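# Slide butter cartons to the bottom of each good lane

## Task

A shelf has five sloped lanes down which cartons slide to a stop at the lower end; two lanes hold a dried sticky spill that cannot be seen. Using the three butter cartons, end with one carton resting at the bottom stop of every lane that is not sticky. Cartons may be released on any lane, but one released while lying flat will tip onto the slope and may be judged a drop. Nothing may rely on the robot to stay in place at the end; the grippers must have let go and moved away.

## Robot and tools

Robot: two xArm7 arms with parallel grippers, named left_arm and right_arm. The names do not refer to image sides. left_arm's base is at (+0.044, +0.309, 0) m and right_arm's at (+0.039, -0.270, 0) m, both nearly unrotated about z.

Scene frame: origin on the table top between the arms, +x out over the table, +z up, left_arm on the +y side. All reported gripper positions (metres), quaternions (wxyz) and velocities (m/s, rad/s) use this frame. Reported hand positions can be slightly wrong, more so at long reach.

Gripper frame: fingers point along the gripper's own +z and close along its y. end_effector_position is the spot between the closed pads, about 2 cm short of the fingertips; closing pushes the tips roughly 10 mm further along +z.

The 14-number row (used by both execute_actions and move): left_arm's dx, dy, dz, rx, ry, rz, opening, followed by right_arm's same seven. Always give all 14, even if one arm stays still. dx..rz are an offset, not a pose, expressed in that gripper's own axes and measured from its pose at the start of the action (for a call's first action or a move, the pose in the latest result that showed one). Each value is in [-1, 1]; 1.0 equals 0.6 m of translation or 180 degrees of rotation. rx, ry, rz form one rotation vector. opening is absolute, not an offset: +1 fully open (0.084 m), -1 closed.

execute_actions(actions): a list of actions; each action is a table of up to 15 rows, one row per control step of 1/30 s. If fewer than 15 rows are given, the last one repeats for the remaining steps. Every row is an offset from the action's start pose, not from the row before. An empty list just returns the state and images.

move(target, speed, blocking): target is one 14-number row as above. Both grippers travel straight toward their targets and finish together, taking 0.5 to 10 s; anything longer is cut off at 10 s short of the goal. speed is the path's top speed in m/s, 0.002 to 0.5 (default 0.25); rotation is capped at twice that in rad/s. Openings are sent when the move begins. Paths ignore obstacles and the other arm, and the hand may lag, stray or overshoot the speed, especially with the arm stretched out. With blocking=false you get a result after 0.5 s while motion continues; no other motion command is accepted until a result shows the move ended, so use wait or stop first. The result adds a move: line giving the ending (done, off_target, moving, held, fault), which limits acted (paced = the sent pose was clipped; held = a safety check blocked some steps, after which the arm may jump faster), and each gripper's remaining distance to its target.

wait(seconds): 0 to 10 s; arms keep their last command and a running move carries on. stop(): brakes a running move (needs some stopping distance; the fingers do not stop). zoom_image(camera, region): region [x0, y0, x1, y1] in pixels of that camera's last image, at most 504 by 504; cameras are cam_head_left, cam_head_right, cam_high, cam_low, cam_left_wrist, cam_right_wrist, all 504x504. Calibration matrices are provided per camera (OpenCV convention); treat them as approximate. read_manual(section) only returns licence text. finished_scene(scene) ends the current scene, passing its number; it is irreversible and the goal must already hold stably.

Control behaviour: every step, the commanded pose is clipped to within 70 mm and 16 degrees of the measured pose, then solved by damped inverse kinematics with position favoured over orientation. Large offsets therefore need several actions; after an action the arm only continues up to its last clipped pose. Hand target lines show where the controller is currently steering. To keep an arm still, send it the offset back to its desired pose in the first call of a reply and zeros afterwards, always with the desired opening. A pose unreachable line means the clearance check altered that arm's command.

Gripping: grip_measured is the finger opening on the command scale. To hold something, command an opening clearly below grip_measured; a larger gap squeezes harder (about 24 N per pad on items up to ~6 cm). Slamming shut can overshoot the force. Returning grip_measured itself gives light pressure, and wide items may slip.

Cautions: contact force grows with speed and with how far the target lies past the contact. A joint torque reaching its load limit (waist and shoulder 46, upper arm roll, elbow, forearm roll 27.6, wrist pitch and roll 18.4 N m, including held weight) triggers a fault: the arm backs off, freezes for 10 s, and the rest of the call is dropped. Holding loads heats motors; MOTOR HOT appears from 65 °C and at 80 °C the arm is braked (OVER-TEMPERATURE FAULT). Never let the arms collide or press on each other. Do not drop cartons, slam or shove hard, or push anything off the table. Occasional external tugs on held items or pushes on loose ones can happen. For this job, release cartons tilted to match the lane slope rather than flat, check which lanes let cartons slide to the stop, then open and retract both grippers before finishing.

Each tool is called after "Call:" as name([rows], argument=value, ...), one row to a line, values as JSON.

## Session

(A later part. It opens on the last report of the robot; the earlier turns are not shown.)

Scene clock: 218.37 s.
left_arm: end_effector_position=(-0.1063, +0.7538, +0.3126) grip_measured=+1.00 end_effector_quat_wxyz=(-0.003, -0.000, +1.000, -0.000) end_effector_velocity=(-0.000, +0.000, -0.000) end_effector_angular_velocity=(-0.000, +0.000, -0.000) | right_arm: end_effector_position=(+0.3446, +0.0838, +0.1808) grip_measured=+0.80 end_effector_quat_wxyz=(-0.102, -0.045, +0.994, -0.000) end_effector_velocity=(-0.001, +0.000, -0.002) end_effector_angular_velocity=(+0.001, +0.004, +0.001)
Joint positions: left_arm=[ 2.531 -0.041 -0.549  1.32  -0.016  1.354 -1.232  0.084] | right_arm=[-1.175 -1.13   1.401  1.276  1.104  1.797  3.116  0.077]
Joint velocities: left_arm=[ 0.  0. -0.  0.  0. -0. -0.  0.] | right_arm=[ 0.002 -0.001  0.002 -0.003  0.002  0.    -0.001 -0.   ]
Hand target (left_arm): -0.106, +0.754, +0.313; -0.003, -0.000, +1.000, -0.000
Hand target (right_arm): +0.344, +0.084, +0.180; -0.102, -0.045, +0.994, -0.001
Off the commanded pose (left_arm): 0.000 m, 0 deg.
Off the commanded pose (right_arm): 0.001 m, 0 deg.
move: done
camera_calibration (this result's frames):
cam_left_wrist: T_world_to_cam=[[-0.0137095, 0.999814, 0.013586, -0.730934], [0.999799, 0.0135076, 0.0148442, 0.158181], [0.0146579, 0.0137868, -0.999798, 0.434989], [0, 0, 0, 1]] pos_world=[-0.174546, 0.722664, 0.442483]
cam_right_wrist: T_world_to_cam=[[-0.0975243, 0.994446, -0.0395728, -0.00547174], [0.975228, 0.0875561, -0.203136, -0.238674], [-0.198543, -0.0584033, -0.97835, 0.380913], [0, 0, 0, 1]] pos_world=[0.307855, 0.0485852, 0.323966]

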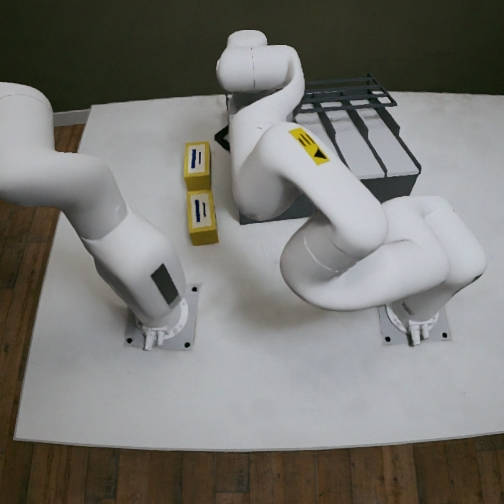

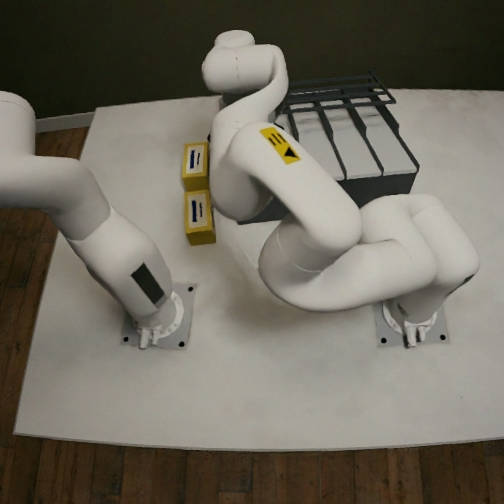

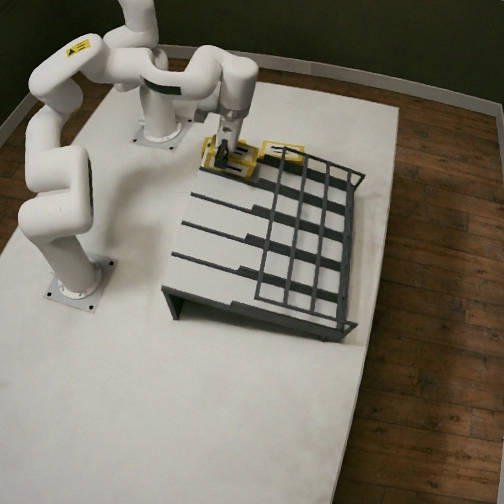

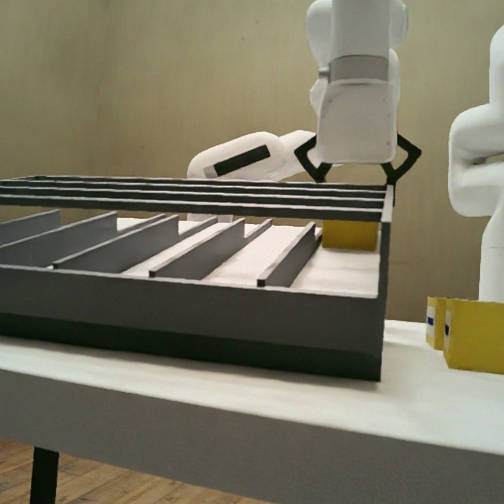

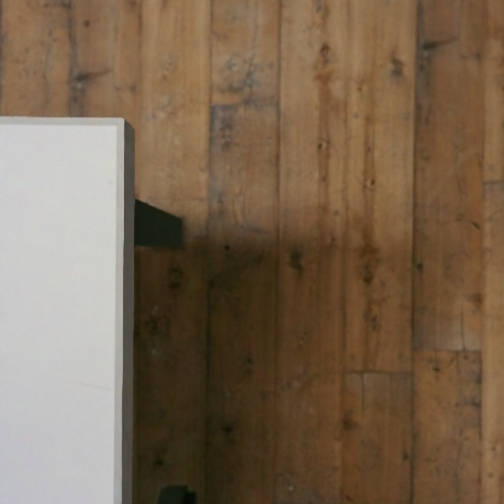

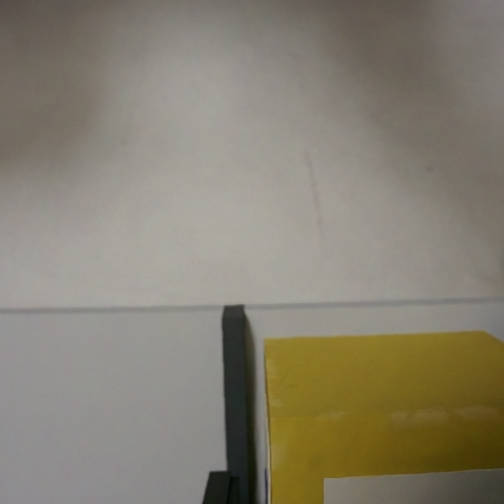

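Call:
move(target=[0,0,0,0,0,0,1,0,0,0,0,0,0,-0.2])

Call:
move(target=[0,0,0,0,0,0,1,0,0,-0.07,0,0,0,-0.2], speed=0.08)

Call:
move(target=[0,0,0,0,0,0,1,0,-0.143,0,0,0,0,-0.2], speed=0.1)

Call:
move(target=[0,0,0,0,0,0,1,0,0,0.07,0,0,0,-0.2], speed=0.04)

Call:
move(target=[0,0,0,0,0,0,1,0,0,0,0,0,0,0.8])

Call:
move(target=[0,0,0,0,0,0,1,0,0,-0.12,0,0,0,0.8], speed=0.1)

Scene clock: 234.17 s.
left_arm: end_effector_position=(-0.1063, +0.7538, +0.3126) grip_measured=+1.00 end_effector_quat_wxyz=(-0.003, -0.000, +1.000, -0.000) end_effector_velocity=(+0.000, +0.000, +0.000) end_effector_angular_velocity=(+0.001, -0.000, -0.001) | right_arm: end_effector_position=(+0.3445, +0.0838, +0.1807) grip_measured=+0.47 end_effector_quat_wxyz=(-0.102, -0.045, +0.994, -0.000) end_effector_velocity=(-0.000, +0.000, -0.000) end_effector_angular_velocity=(-0.001, -0.001, +0.002)
Joint positions: left_arm=[ 2.531 -0.041 -0.549  1.32  -0.016  1.354 -1.232  0.084] | right_arm=[-1.175 -1.13   1.401  1.275  1.104  1.797  3.116  0.064]
Joint velocities: left_arm=[-0.001 -0.    -0.     0.001 -0.     0.     0.     0.   ] | right_arm=[ 0.002 -0.    -0.    -0.001 -0.001 -0.001 -0.    -0.   ]
Hand target (left_arm): -0.106, +0.754, +0.313; -0.003, -0.000, +1.000, -0.000
Hand target (right_arm): +0.345, +0.084, +0.181; -0.102, -0.045, +0.994, -0.000
Off the commanded pose (left_arm): 0.000 m, 0 deg.
Off the commanded pose (right_arm): 0.000 m, 0 deg.
move: done
camera_calibration (this result's frames):
cam_left_wrist: T_world_to_cam=[[-0.0137096, 0.999814, 0.013586, -0.730934], [0.999799, 0.0135076, 0.0148441, 0.158181], [0.0146578, 0.0137867, -0.999798, 0.434989], [0, 0, 0, 1]] pos_world=[-0.174546, 0.722664, 0.442483]
cam_right_wrist: T_world_to_cam=[[-0.0974763, 0.994444, -0.0397439, -0.00541041], [0.975176, 0.0874574, -0.203427, -0.238565], [-0.198821, -0.0585867, -0.978283, 0.380862], [0, 0, 0, 1]] pos_world=[0.307839, 0.0485581, 0.323846]

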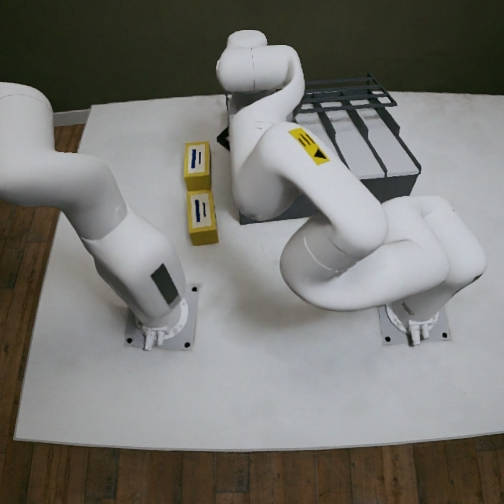

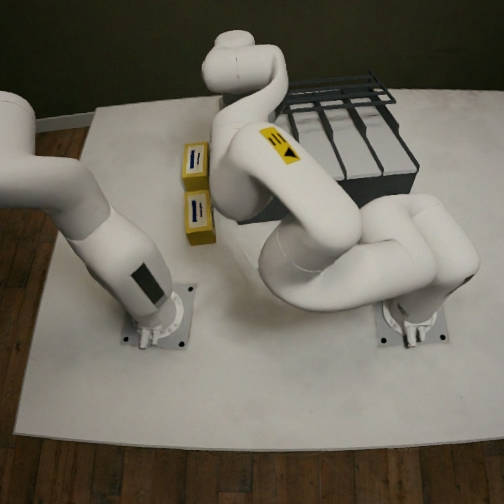

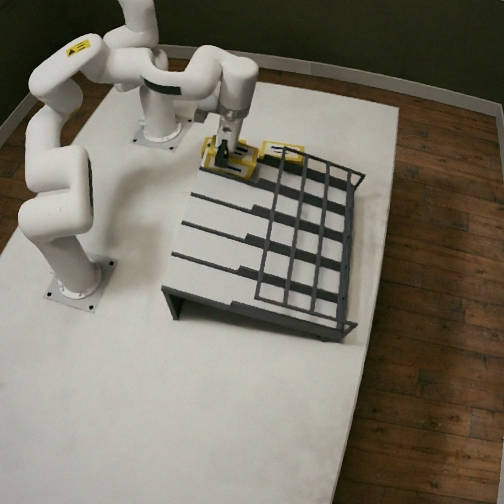

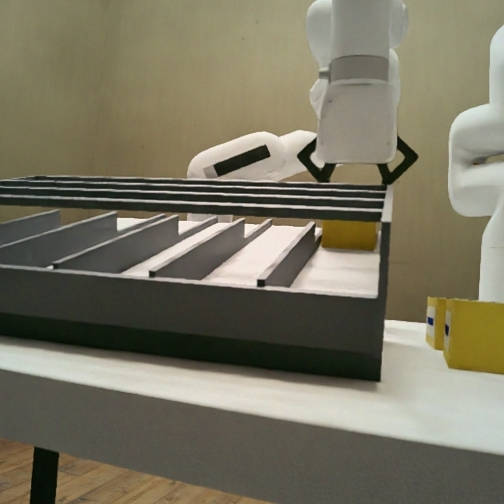

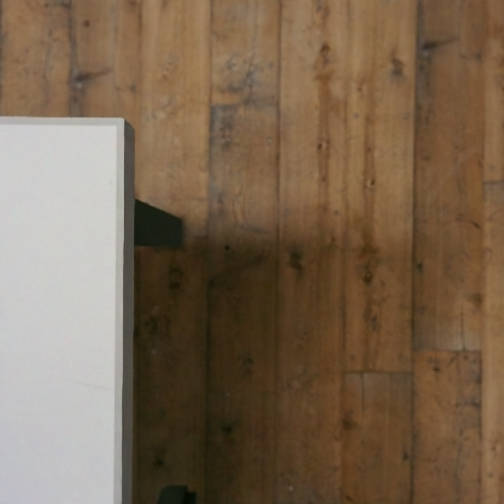

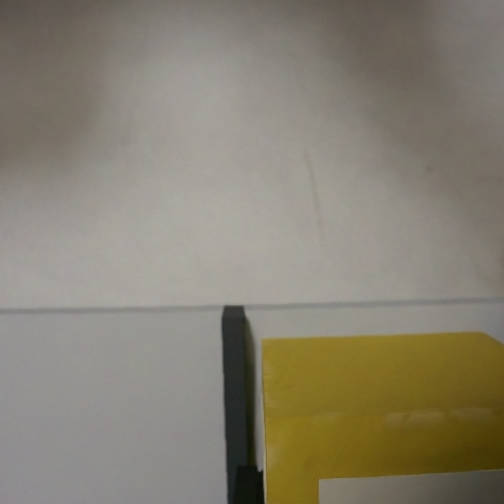

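Scene clock: 235.03 s.
left_arm: end_effector_position=(-0.1063, +0.7538, +0.3126) grip_measured=+1.00 end_effector_quat_wxyz=(-0.003, -0.000, +1.000, -0.000) end_effector_velocity=(+0.001, +0.001, +0.001) end_effector_angular_velocity=(+0.002, -0.001, -0.000) | right_arm: end_effector_position=(+0.3529, +0.0843, +0.2213) grip_measured=+0.47 end_effector_quat_wxyz=(-0.102, -0.045, +0.994, -0.001) end_effector_velocity=(+0.000, +0.001, +0.001) end_effector_angular_velocity=(+0.001, -0.001, +0.003)
Joint positions: left_arm=[ 2.531 -0.041 -0.549  1.32  -0.016  1.354 -1.232  0.084] | right_arm=[-1.219 -1.078  1.363  1.373  1.053  1.861  3.138  0.064]
Joint velocities: left_arm=[-0.001 -0.    -0.     0.001 -0.001 -0.     0.     0.   ] | right_arm=[-0.002  0.001 -0.     0.006  0.     0.002 -0.    -0.   ]
Hand target (left_arm): -0.106, +0.754, +0.313; -0.003, -0.000, +1.000, -0.000
Hand target (right_arm): +0.353, +0.084, +0.222; -0.102, -0.045, +0.994, -0.000
Off the commanded pose (left_arm): 0.000 m, 0 deg.
Off the commanded pose (right_arm): 0.001 m, 0 deg.
move: done
camera_calibration (this result's frames):
cam_left_wrist: T_world_to_cam=[[-0.0137098, 0.999814, 0.0135859, -0.730934], [0.999799, 0.0135079, 0.0148442, 0.158181], [0.0146579, 0.0137866, -0.999798, 0.434989], [0, 0, 0, 1]] pos_world=[-0.174546, 0.722664, 0.442483]
cam_right_wrist: T_world_to_cam=[[-0.0979013, 0.994399, -0.039822, -0.00339189], [0.974969, 0.0878082, -0.204267, -0.238235], [-0.199626, -0.0588232, -0.978105, 0.422546], [0, 0, 0, 1]] pos_world=[0.316291, 0.0491474, 0.364496]

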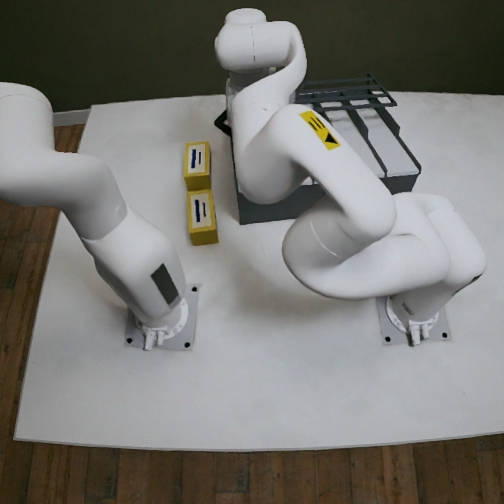

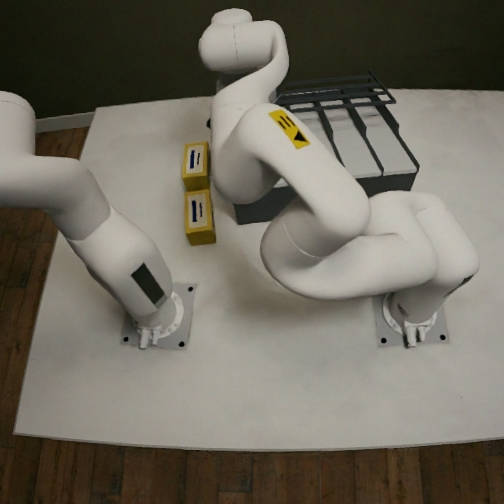

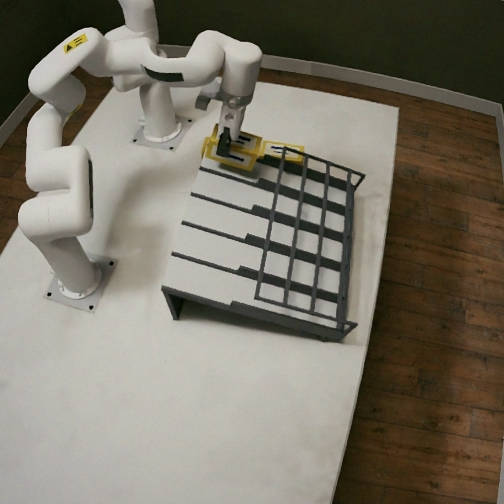

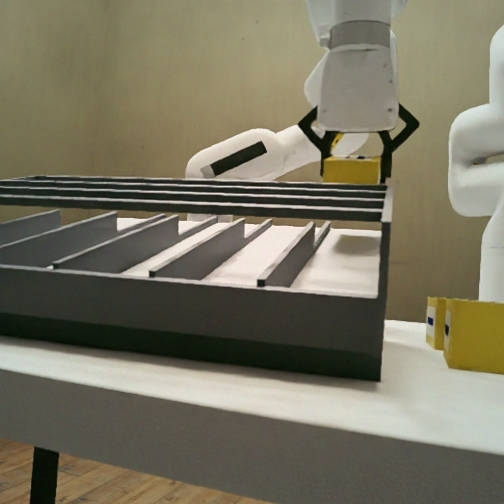

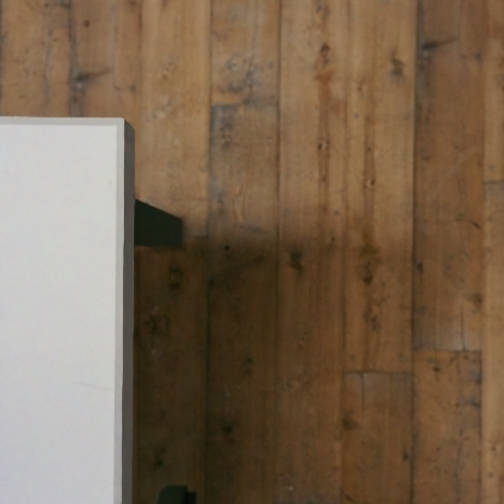

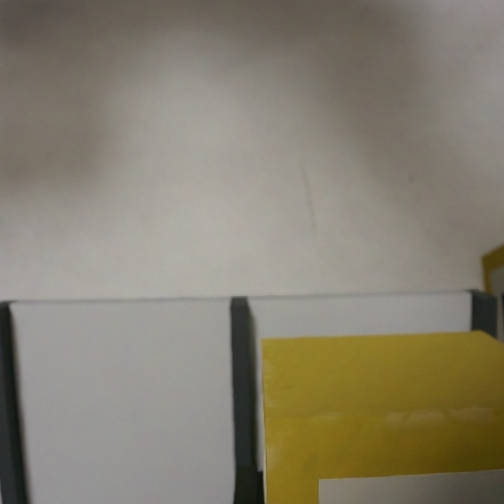

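Scene clock: 236.23 s.
left_arm: end_effector_position=(-0.1063, +0.7538, +0.3126) grip_measured=+1.00 end_effector_quat_wxyz=(-0.003, -0.000, +1.000, -0.000) end_effector_velocity=(-0.000, +0.000, +0.000) end_effector_angular_velocity=(+0.001, +0.001, +0.001) | right_arm: end_effector_position=(+0.3606, -0.0007, +0.2204) grip_measured=+0.47 end_effector_quat_wxyz=(-0.103, -0.045, +0.994, -0.001) end_effector_velocity=(+0.000, -0.002, +0.001) end_effector_angular_velocity=(+0.002, -0.001, -0.002)
Joint positions: left_arm=[ 2.531 -0.041 -0.549  1.32  -0.016  1.354 -1.232  0.084] | right_arm=[-1.196 -1.069  1.274  1.18   0.964  1.828  2.943  0.064]
Joint velocities: left_arm=[ 0.    -0.     0.     0.     0.001 -0.    -0.     0.   ] | right_arm=[-0.     0.001 -0.004 -0.005 -0.001 -0.    -0.004 -0.   ]
Hand target (left_arm): -0.106, +0.754, +0.313; -0.003, -0.000, +1.000, -0.000
Hand target (right_arm): +0.361, -0.001, +0.220; -0.103, -0.045, +0.994, -0.001
Off the commanded pose (left_arm): 0.000 m, 0 deg.
Off the commanded pose (right_arm): 0.001 m, 0 deg.
move: done
camera_calibration (this result's frames):
cam_left_wrist: T_world_to_cam=[[-0.0137097, 0.999814, 0.013586, -0.730934], [0.999799, 0.0135078, 0.014844, 0.158181], [0.0146578, 0.0137868, -0.999798, 0.434989], [0, 0, 0, 1]] pos_world=[-0.174546, 0.722664, 0.442483]
cam_right_wrist: T_world_to_cam=[[-0.0990636, 0.994265, -0.0403014, 0.0824034], [0.974793, 0.0888275, -0.204668, -0.238355], [-0.199915, -0.0595607, -0.978001, 0.418249], [0, 0, 0, 1]] pos_world=[0.324124, -0.0358471, 0.363585]

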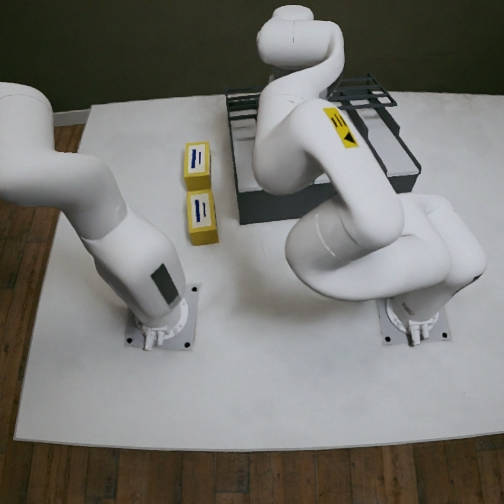

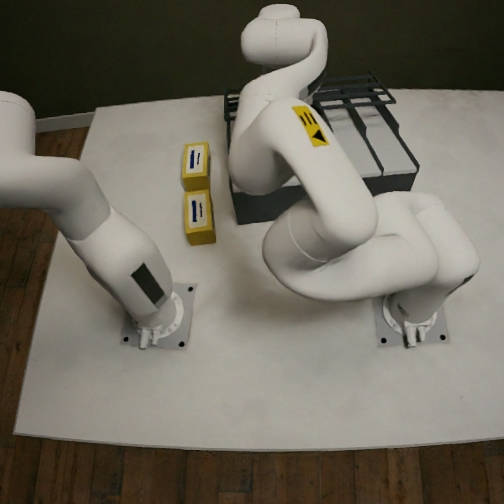

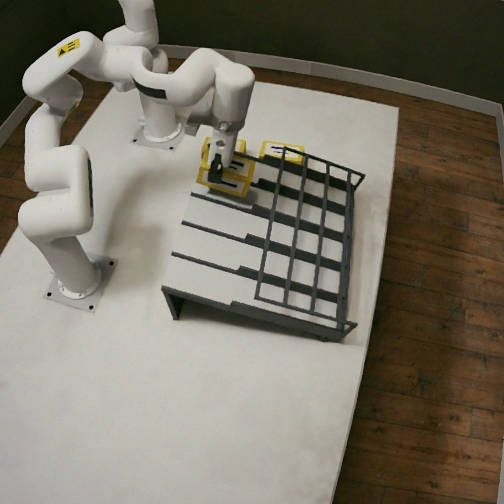

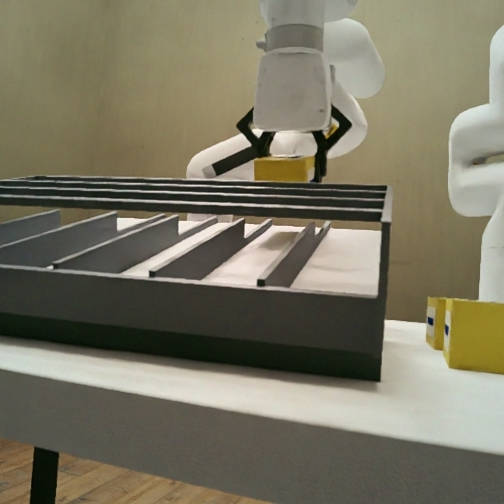

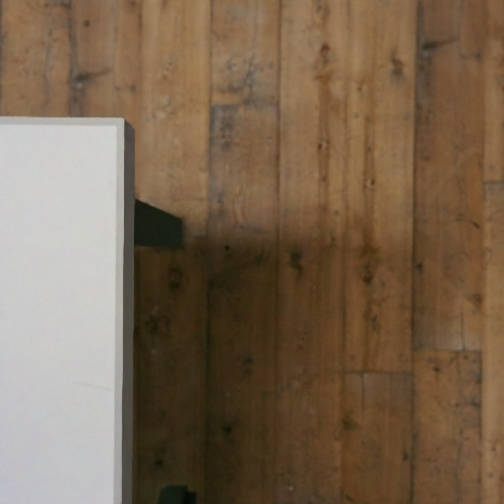

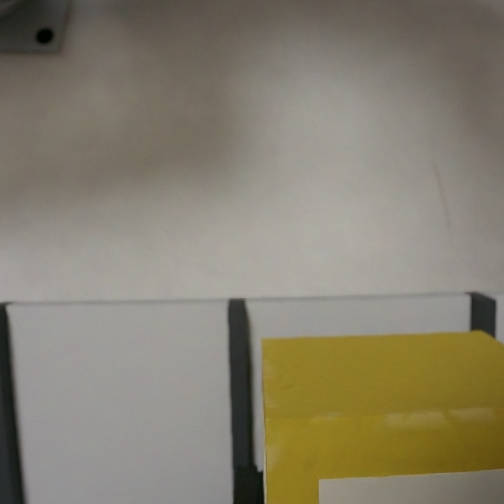

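Scene clock: 237.53 s.
left_arm: end_effector_position=(-0.1063, +0.7538, +0.3126) grip_measured=+1.00 end_effector_quat_wxyz=(-0.003, -0.000, +1.000, -0.000) end_effector_velocity=(+0.000, +0.000, -0.000) end_effector_angular_velocity=(-0.001, +0.000, -0.001) | right_arm: end_effector_position=(+0.3528, -0.0012, +0.1806) grip_measured=+0.47 end_effector_quat_wxyz=(-0.101, -0.045, +0.994, -0.001) end_effector_velocity=(-0.001, +0.001, -0.001) end_effector_angular_velocity=(+0.002, +0.000, +0.001)
Joint positions: left_arm=[ 2.531 -0.041 -0.549  1.32  -0.016  1.354 -1.232  0.084] | right_arm=[-1.158 -1.118  1.321  1.084  1.023  1.762  2.924  0.064]
Joint velocities: left_arm=[-0.001  0.    -0.    -0.     0.001  0.    -0.     0.   ] | right_arm=[ 0.002 -0.001  0.002 -0.003  0.003 -0.002 -0.001  0.   ]
Hand target (left_arm): -0.106, +0.754, +0.313; -0.003, -0.000, +1.000, -0.000
Hand target (right_arm): +0.352, -0.001, +0.179; -0.103, -0.045, +0.994, -0.001
Off the commanded pose (left_arm): 0.000 m, 0 deg.
Off the commanded pose (right_arm): 0.002 m, 0 deg.
move: done
camera_calibration (this result's frames):
cam_left_wrist: T_world_to_cam=[[-0.0137096, 0.999814, 0.0135862, -0.730934], [0.999799, 0.0135077, 0.0148439, 0.158182], [0.0146576, 0.0137869, -0.999798, 0.434989], [0, 0, 0, 1]] pos_world=[-0.174546, 0.722664, 0.442483]
cam_right_wrist: T_world_to_cam=[[-0.0987649, 0.994308, -0.0399675, 0.0803266], [0.975451, 0.0887915, -0.201521, -0.239615], [-0.196825, -0.0588895, -0.978668, 0.376798], [0, 0, 0, 1]] pos_world=[0.31583, -0.0364041, 0.323684]

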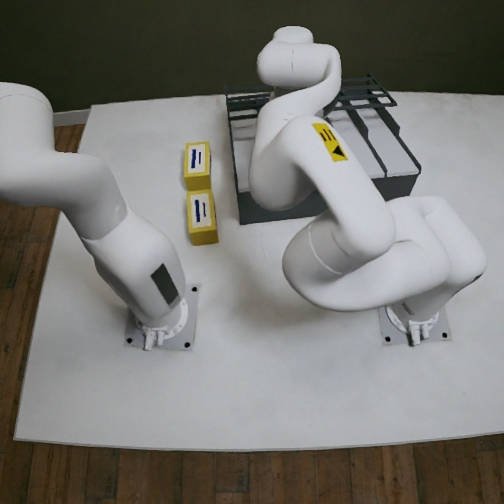

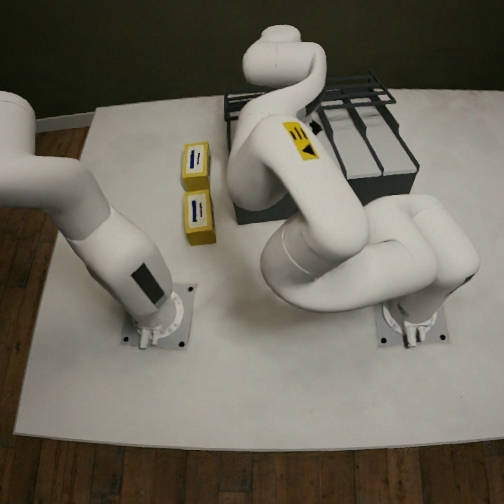

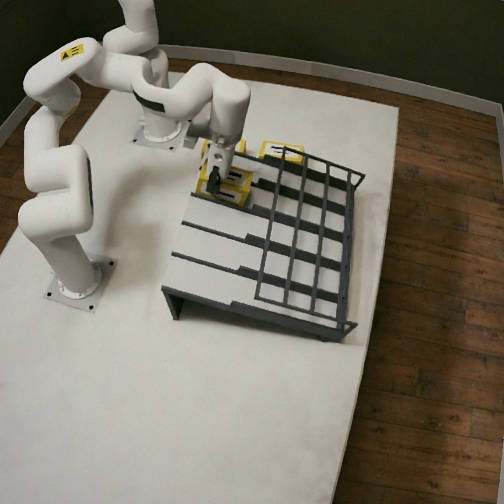

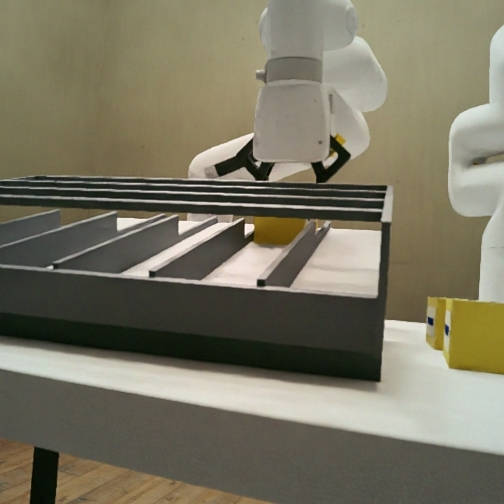

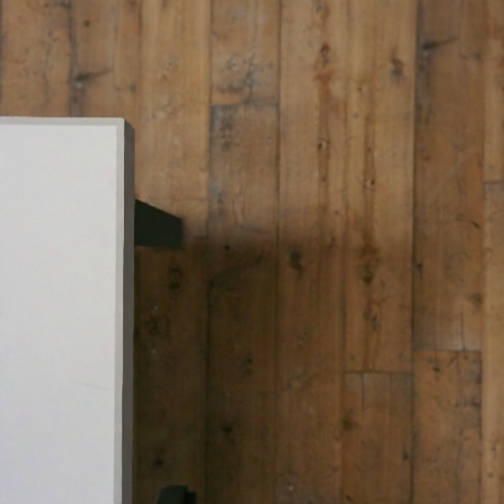

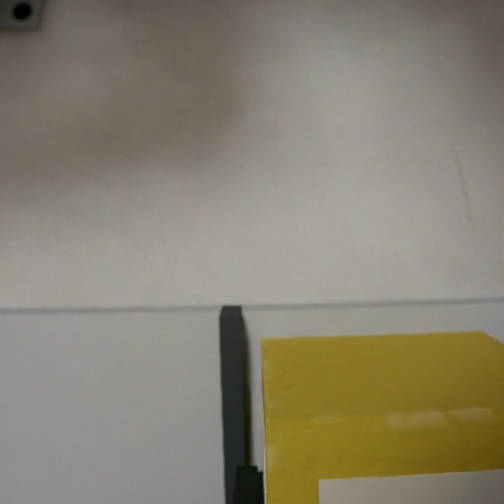

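Scene clock: 238.03 s.
left_arm: end_effector_position=(-0.1063, +0.7538, +0.3126) grip_measured=+1.00 end_effector_quat_wxyz=(-0.003, -0.000, +1.000, -0.000) end_effector_velocity=(-0.001, +0.000, +0.001) end_effector_angular_velocity=(+0.002, +0.001, +0.001) | right_arm: end_effector_position=(+0.3527, -0.0012, +0.1806) grip_measured=+0.80 end_effector_quat_wxyz=(-0.101, -0.045, +0.994, -0.001) end_effector_velocity=(-0.001, +0.001, -0.001) end_effector_angular_velocity=(-0.001, +0.004, +0.002)
Joint positions: left_arm=[ 2.531 -0.041 -0.549  1.32  -0.016  1.354 -1.232  0.084] | right_arm=[-1.158 -1.118  1.321  1.084  1.023  1.762  2.924  0.077]
Joint velocities: left_arm=[ 0.001 -0.    -0.     0.002  0.001 -0.     0.     0.   ] | right_arm=[ 0.001  0.002  0.003  0.    -0.001  0.     0.    -0.   ]
Hand target (left_arm): -0.106, +0.754, +0.313; -0.003, -0.000, +1.000, -0.000
Hand target (right_arm): +0.353, -0.001, +0.181; -0.101, -0.045, +0.994, -0.001
Off the commanded pose (left_arm): 0.000 m, 0 deg.
Off the commanded pose (right_arm): 0.000 m, 0 deg.
move: done
camera_calibration (this result's frames):
cam_left_wrist: T_world_to_cam=[[-0.0137094, 0.999814, 0.013586, -0.730934], [0.999799, 0.0135075, 0.0148439, 0.158182], [0.0146577, 0.0137868, -0.999798, 0.434989], [0, 0, 0, 1]] pos_world=[-0.174546, 0.722664, 0.442483]
cam_right_wrist: T_world_to_cam=[[-0.0987686, 0.994308, -0.0399496, 0.0803194], [0.975432, 0.0887929, -0.201616, -0.239572], [-0.196921, -0.0588814, -0.97865, 0.376801], [0, 0, 0, 1]] pos_world=[0.315819, -0.0364034, 0.323663]

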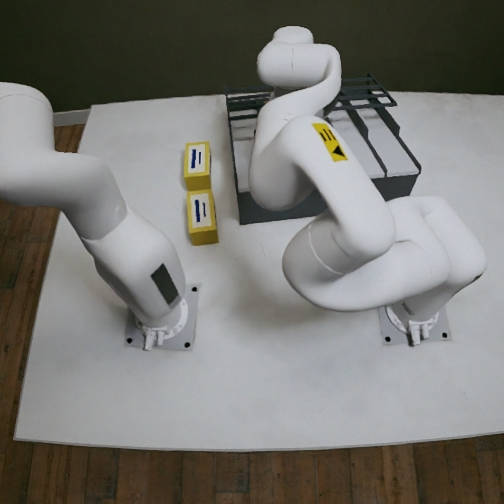

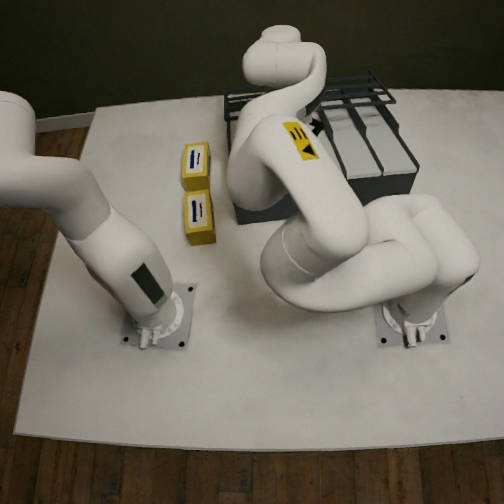

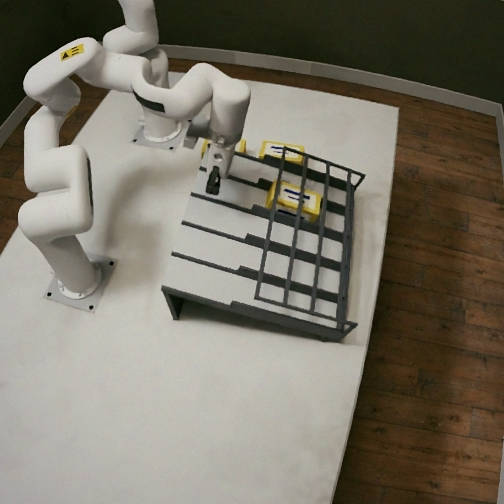

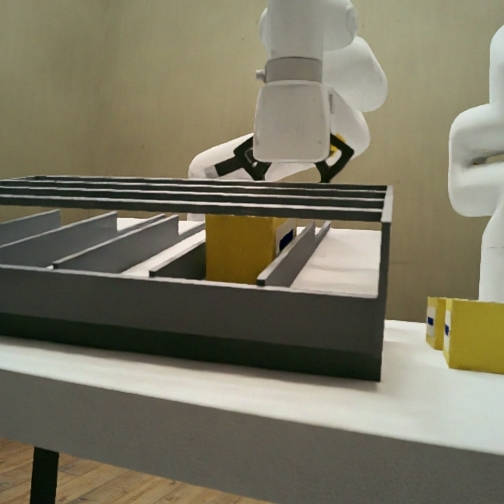

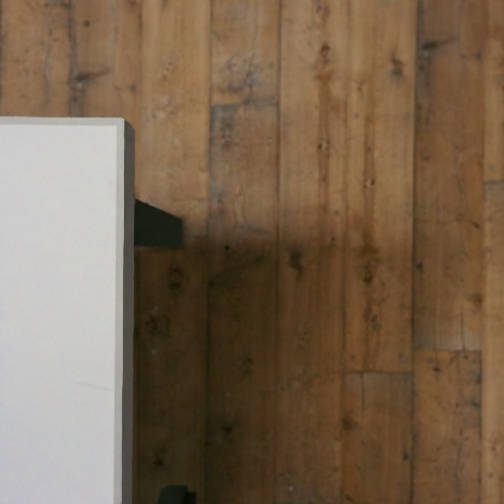

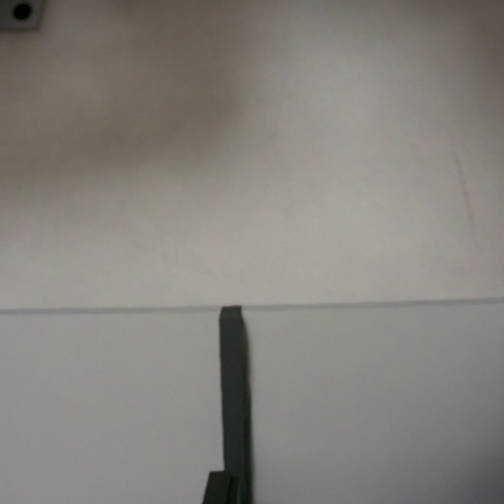

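Scene clock: 239.10 s.
left_arm: end_effector_position=(-0.1063, +0.7538, +0.3126) grip_measured=+1.00 end_effector_quat_wxyz=(-0.003, -0.000, +1.000, -0.000) end_effector_velocity=(-0.000, +0.000, +0.000) end_effector_angular_velocity=(+0.001, -0.000, +0.000) | right_arm: end_effector_position=(+0.3671, -0.0002, +0.2506) grip_measured=+0.80 end_effector_quat_wxyz=(-0.102, -0.046, +0.994, -0.001) end_effector_velocity=(+0.000, -0.000, +0.002) end_effector_angular_velocity=(-0.000, -0.000, -0.000)
Joint positions: left_arm=[ 2.531 -0.041 -0.549  1.32  -0.016  1.354 -1.232  0.084] | right_arm=[-1.229 -1.029  1.247  1.261  0.927  1.875  2.959  0.077]
Joint velocities: left_arm=[ 0.    -0.     0.     0.    -0.    -0.001 -0.    -0.   ] | right_arm=[-0.002  0.002 -0.002  0.004 -0.002  0.003  0.    -0.   ]
Hand target (left_arm): -0.106, +0.754, +0.313; -0.003, -0.000, +1.000, -0.000
Hand target (right_arm): +0.367, -0.000, +0.251; -0.101, -0.045, +0.994, -0.000
Off the commanded pose (left_arm): 0.000 m, 0 deg.
Off the commanded pose (right_arm): 0.001 m, 0 deg.
move: done
camera_calibration (this result's frames):
cam_left_wrist: T_world_to_cam=[[-0.0137093, 0.999814, 0.013586, -0.730934], [0.999799, 0.0135074, 0.0148439, 0.158182], [0.0146577, 0.0137868, -0.999798, 0.434989], [0, 0, 0, 1]] pos_world=[-0.174546, 0.722664, 0.442483]
cam_right_wrist: T_world_to_cam=[[-0.0992507, 0.994269, -0.0397276, 0.0837108], [0.975216, 0.0892596, -0.20245, -0.239266], [-0.197744, -0.0588364, -0.978486, 0.44844], [0, 0, 0, 1]] pos_world=[0.330321, -0.0354897, 0.393679]

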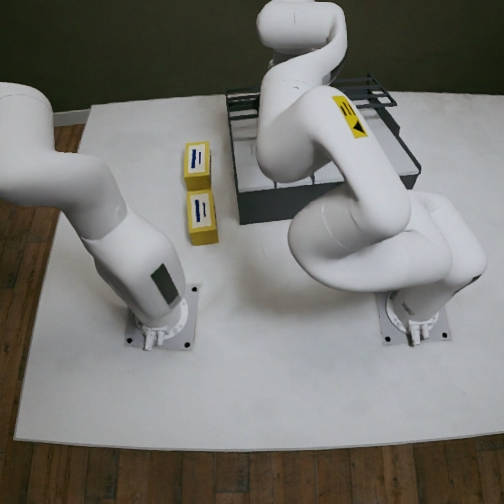

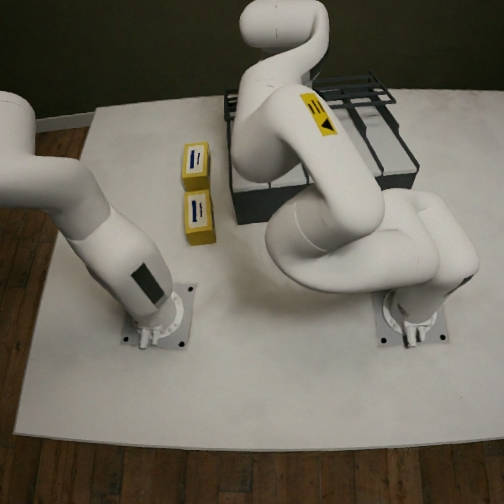

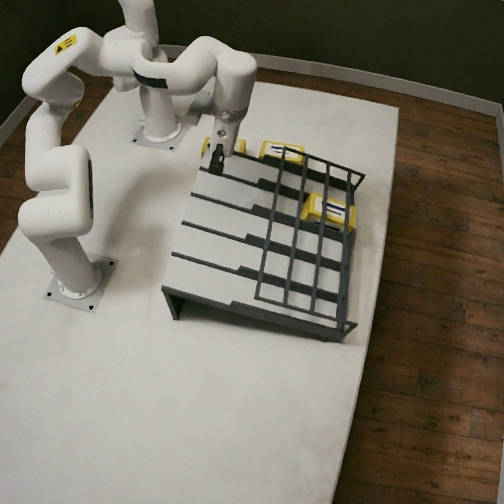

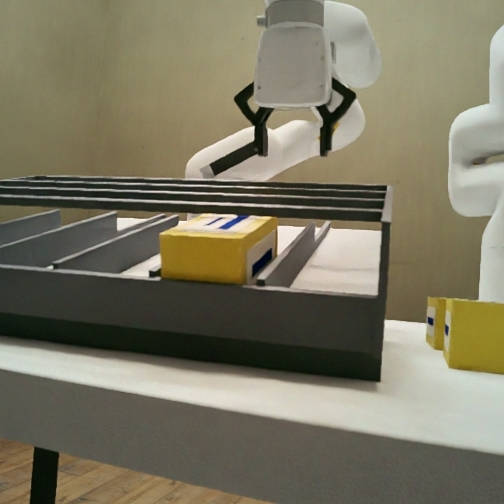

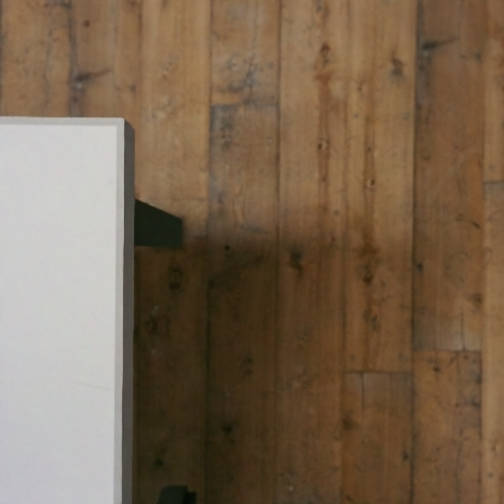

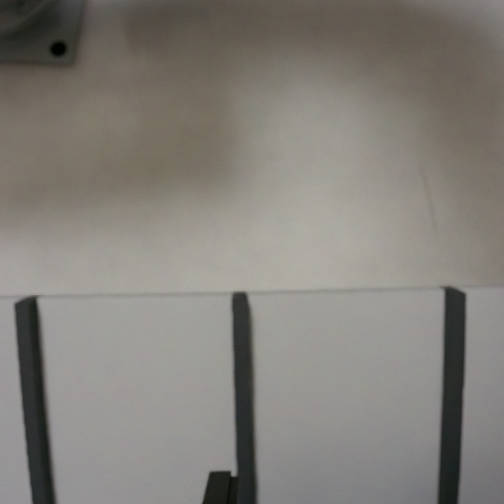

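Call:
move(target=[0,0,0,0,0,0,1,0.105,0.383,0.025,0,-0.065,0,1])

Scene clock: 246.47 s.
left_arm: end_effector_position=(-0.1063, +0.7538, +0.3126) grip_measured=+1.00 end_effector_quat_wxyz=(-0.003, -0.000, +1.000, -0.000) end_effector_velocity=(+0.001, +0.000, +0.000) end_effector_angular_velocity=(+0.001, -0.000, -0.001) | right_arm: end_effector_position=(+0.2821, +0.2219, +0.2516) grip_measured=+1.00 end_effector_quat_wxyz=(+0.001, -0.044, +0.999, +0.005) end_effector_velocity=(-0.007, +0.006, -0.002) end_effector_angular_velocity=(-0.004, +0.001, +0.016)
Joint positions: left_arm=[ 2.531 -0.041 -0.549  1.32  -0.016  1.354 -1.232  0.084] | right_arm=[-1.046 -1.182  1.309  1.577  1.181  1.809  3.491  0.084]
Joint velocities: left_arm=[-0.001  0.     0.     0.001 -0.001  0.    -0.     0.   ] | right_arm=[ 0.005 -0.003  0.008  0.013  0.003  0.001  0.005 -0.   ]
Hand target (left_arm): -0.106, +0.754, +0.313; -0.003, -0.000, +1.000, -0.000
Hand target (right_arm): +0.281, +0.223, +0.251; +0.001, -0.045, +0.999, +0.005
Off the commanded pose (left_arm): 0.000 m, 0 deg.
Off the commanded pose (right_arm): 0.001 m, 0 deg.
move: done
camera_calibration (this result's frames):
cam_left_wrist: T_world_to_cam=[[-0.0137093, 0.999814, 0.0135859, -0.730934], [0.999799, 0.0135074, 0.014844, 0.158182], [0.0146577, 0.0137867, -0.999798, 0.434989], [0, 0, 0, 1]] pos_world=[-0.174546, 0.722664, 0.442483]
cam_right_wrist: T_world_to_cam=[[-0.0867592, 0.995496, -0.0382121, -0.149706], [0.996217, 0.0868819, 0.00155739, -0.232697], [0.00487031, -0.0379324, -0.999268, 0.389113], [0, 0, 0, 1]] pos_world=[0.216933, 0.184009, 0.38347]

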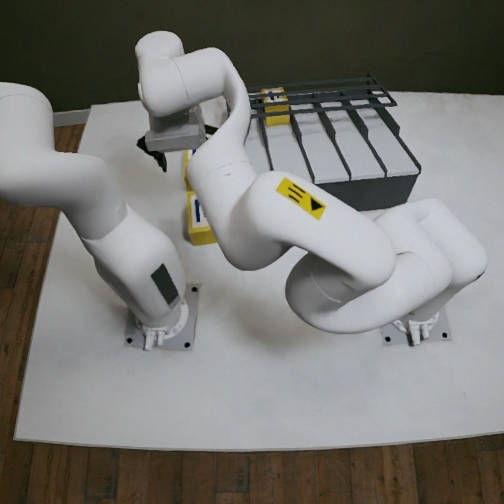

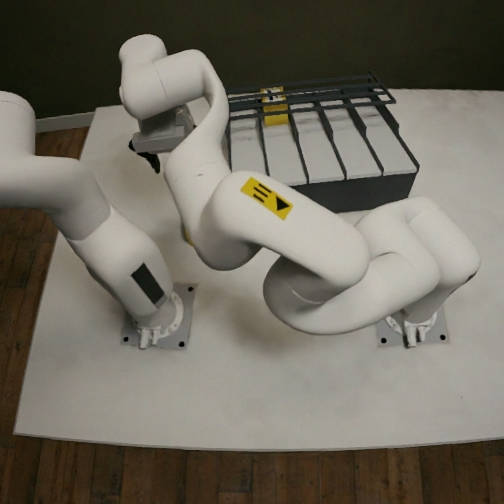

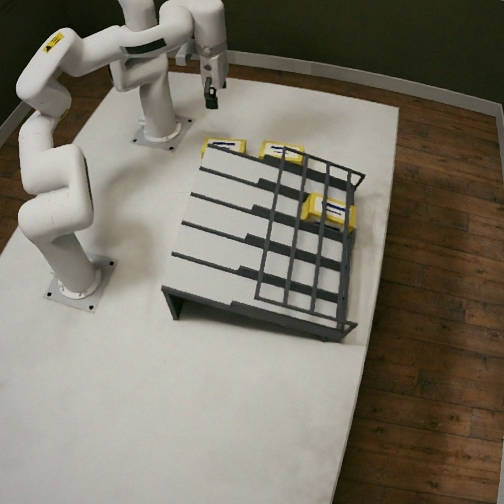

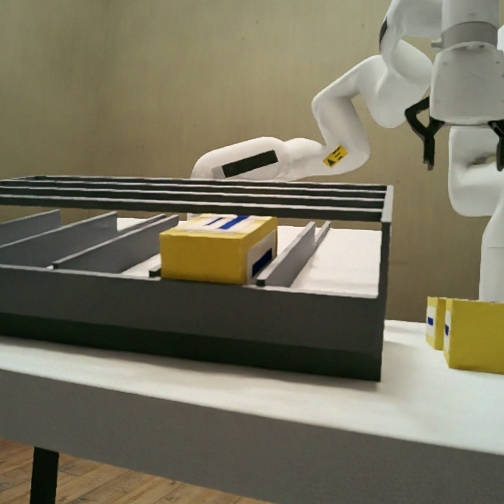

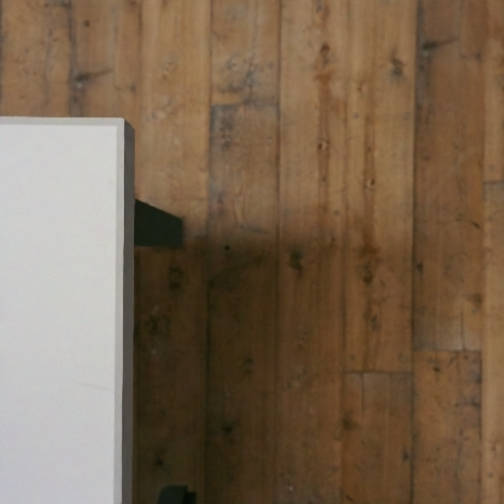

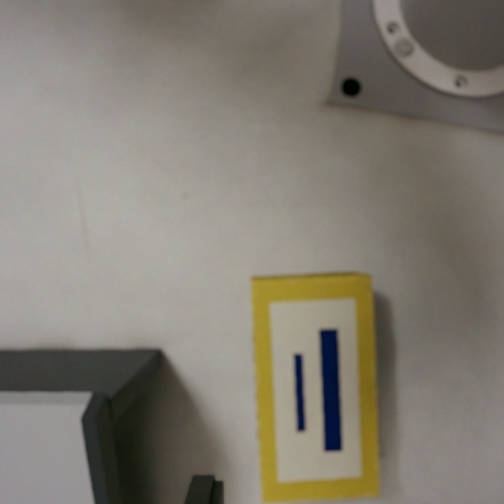

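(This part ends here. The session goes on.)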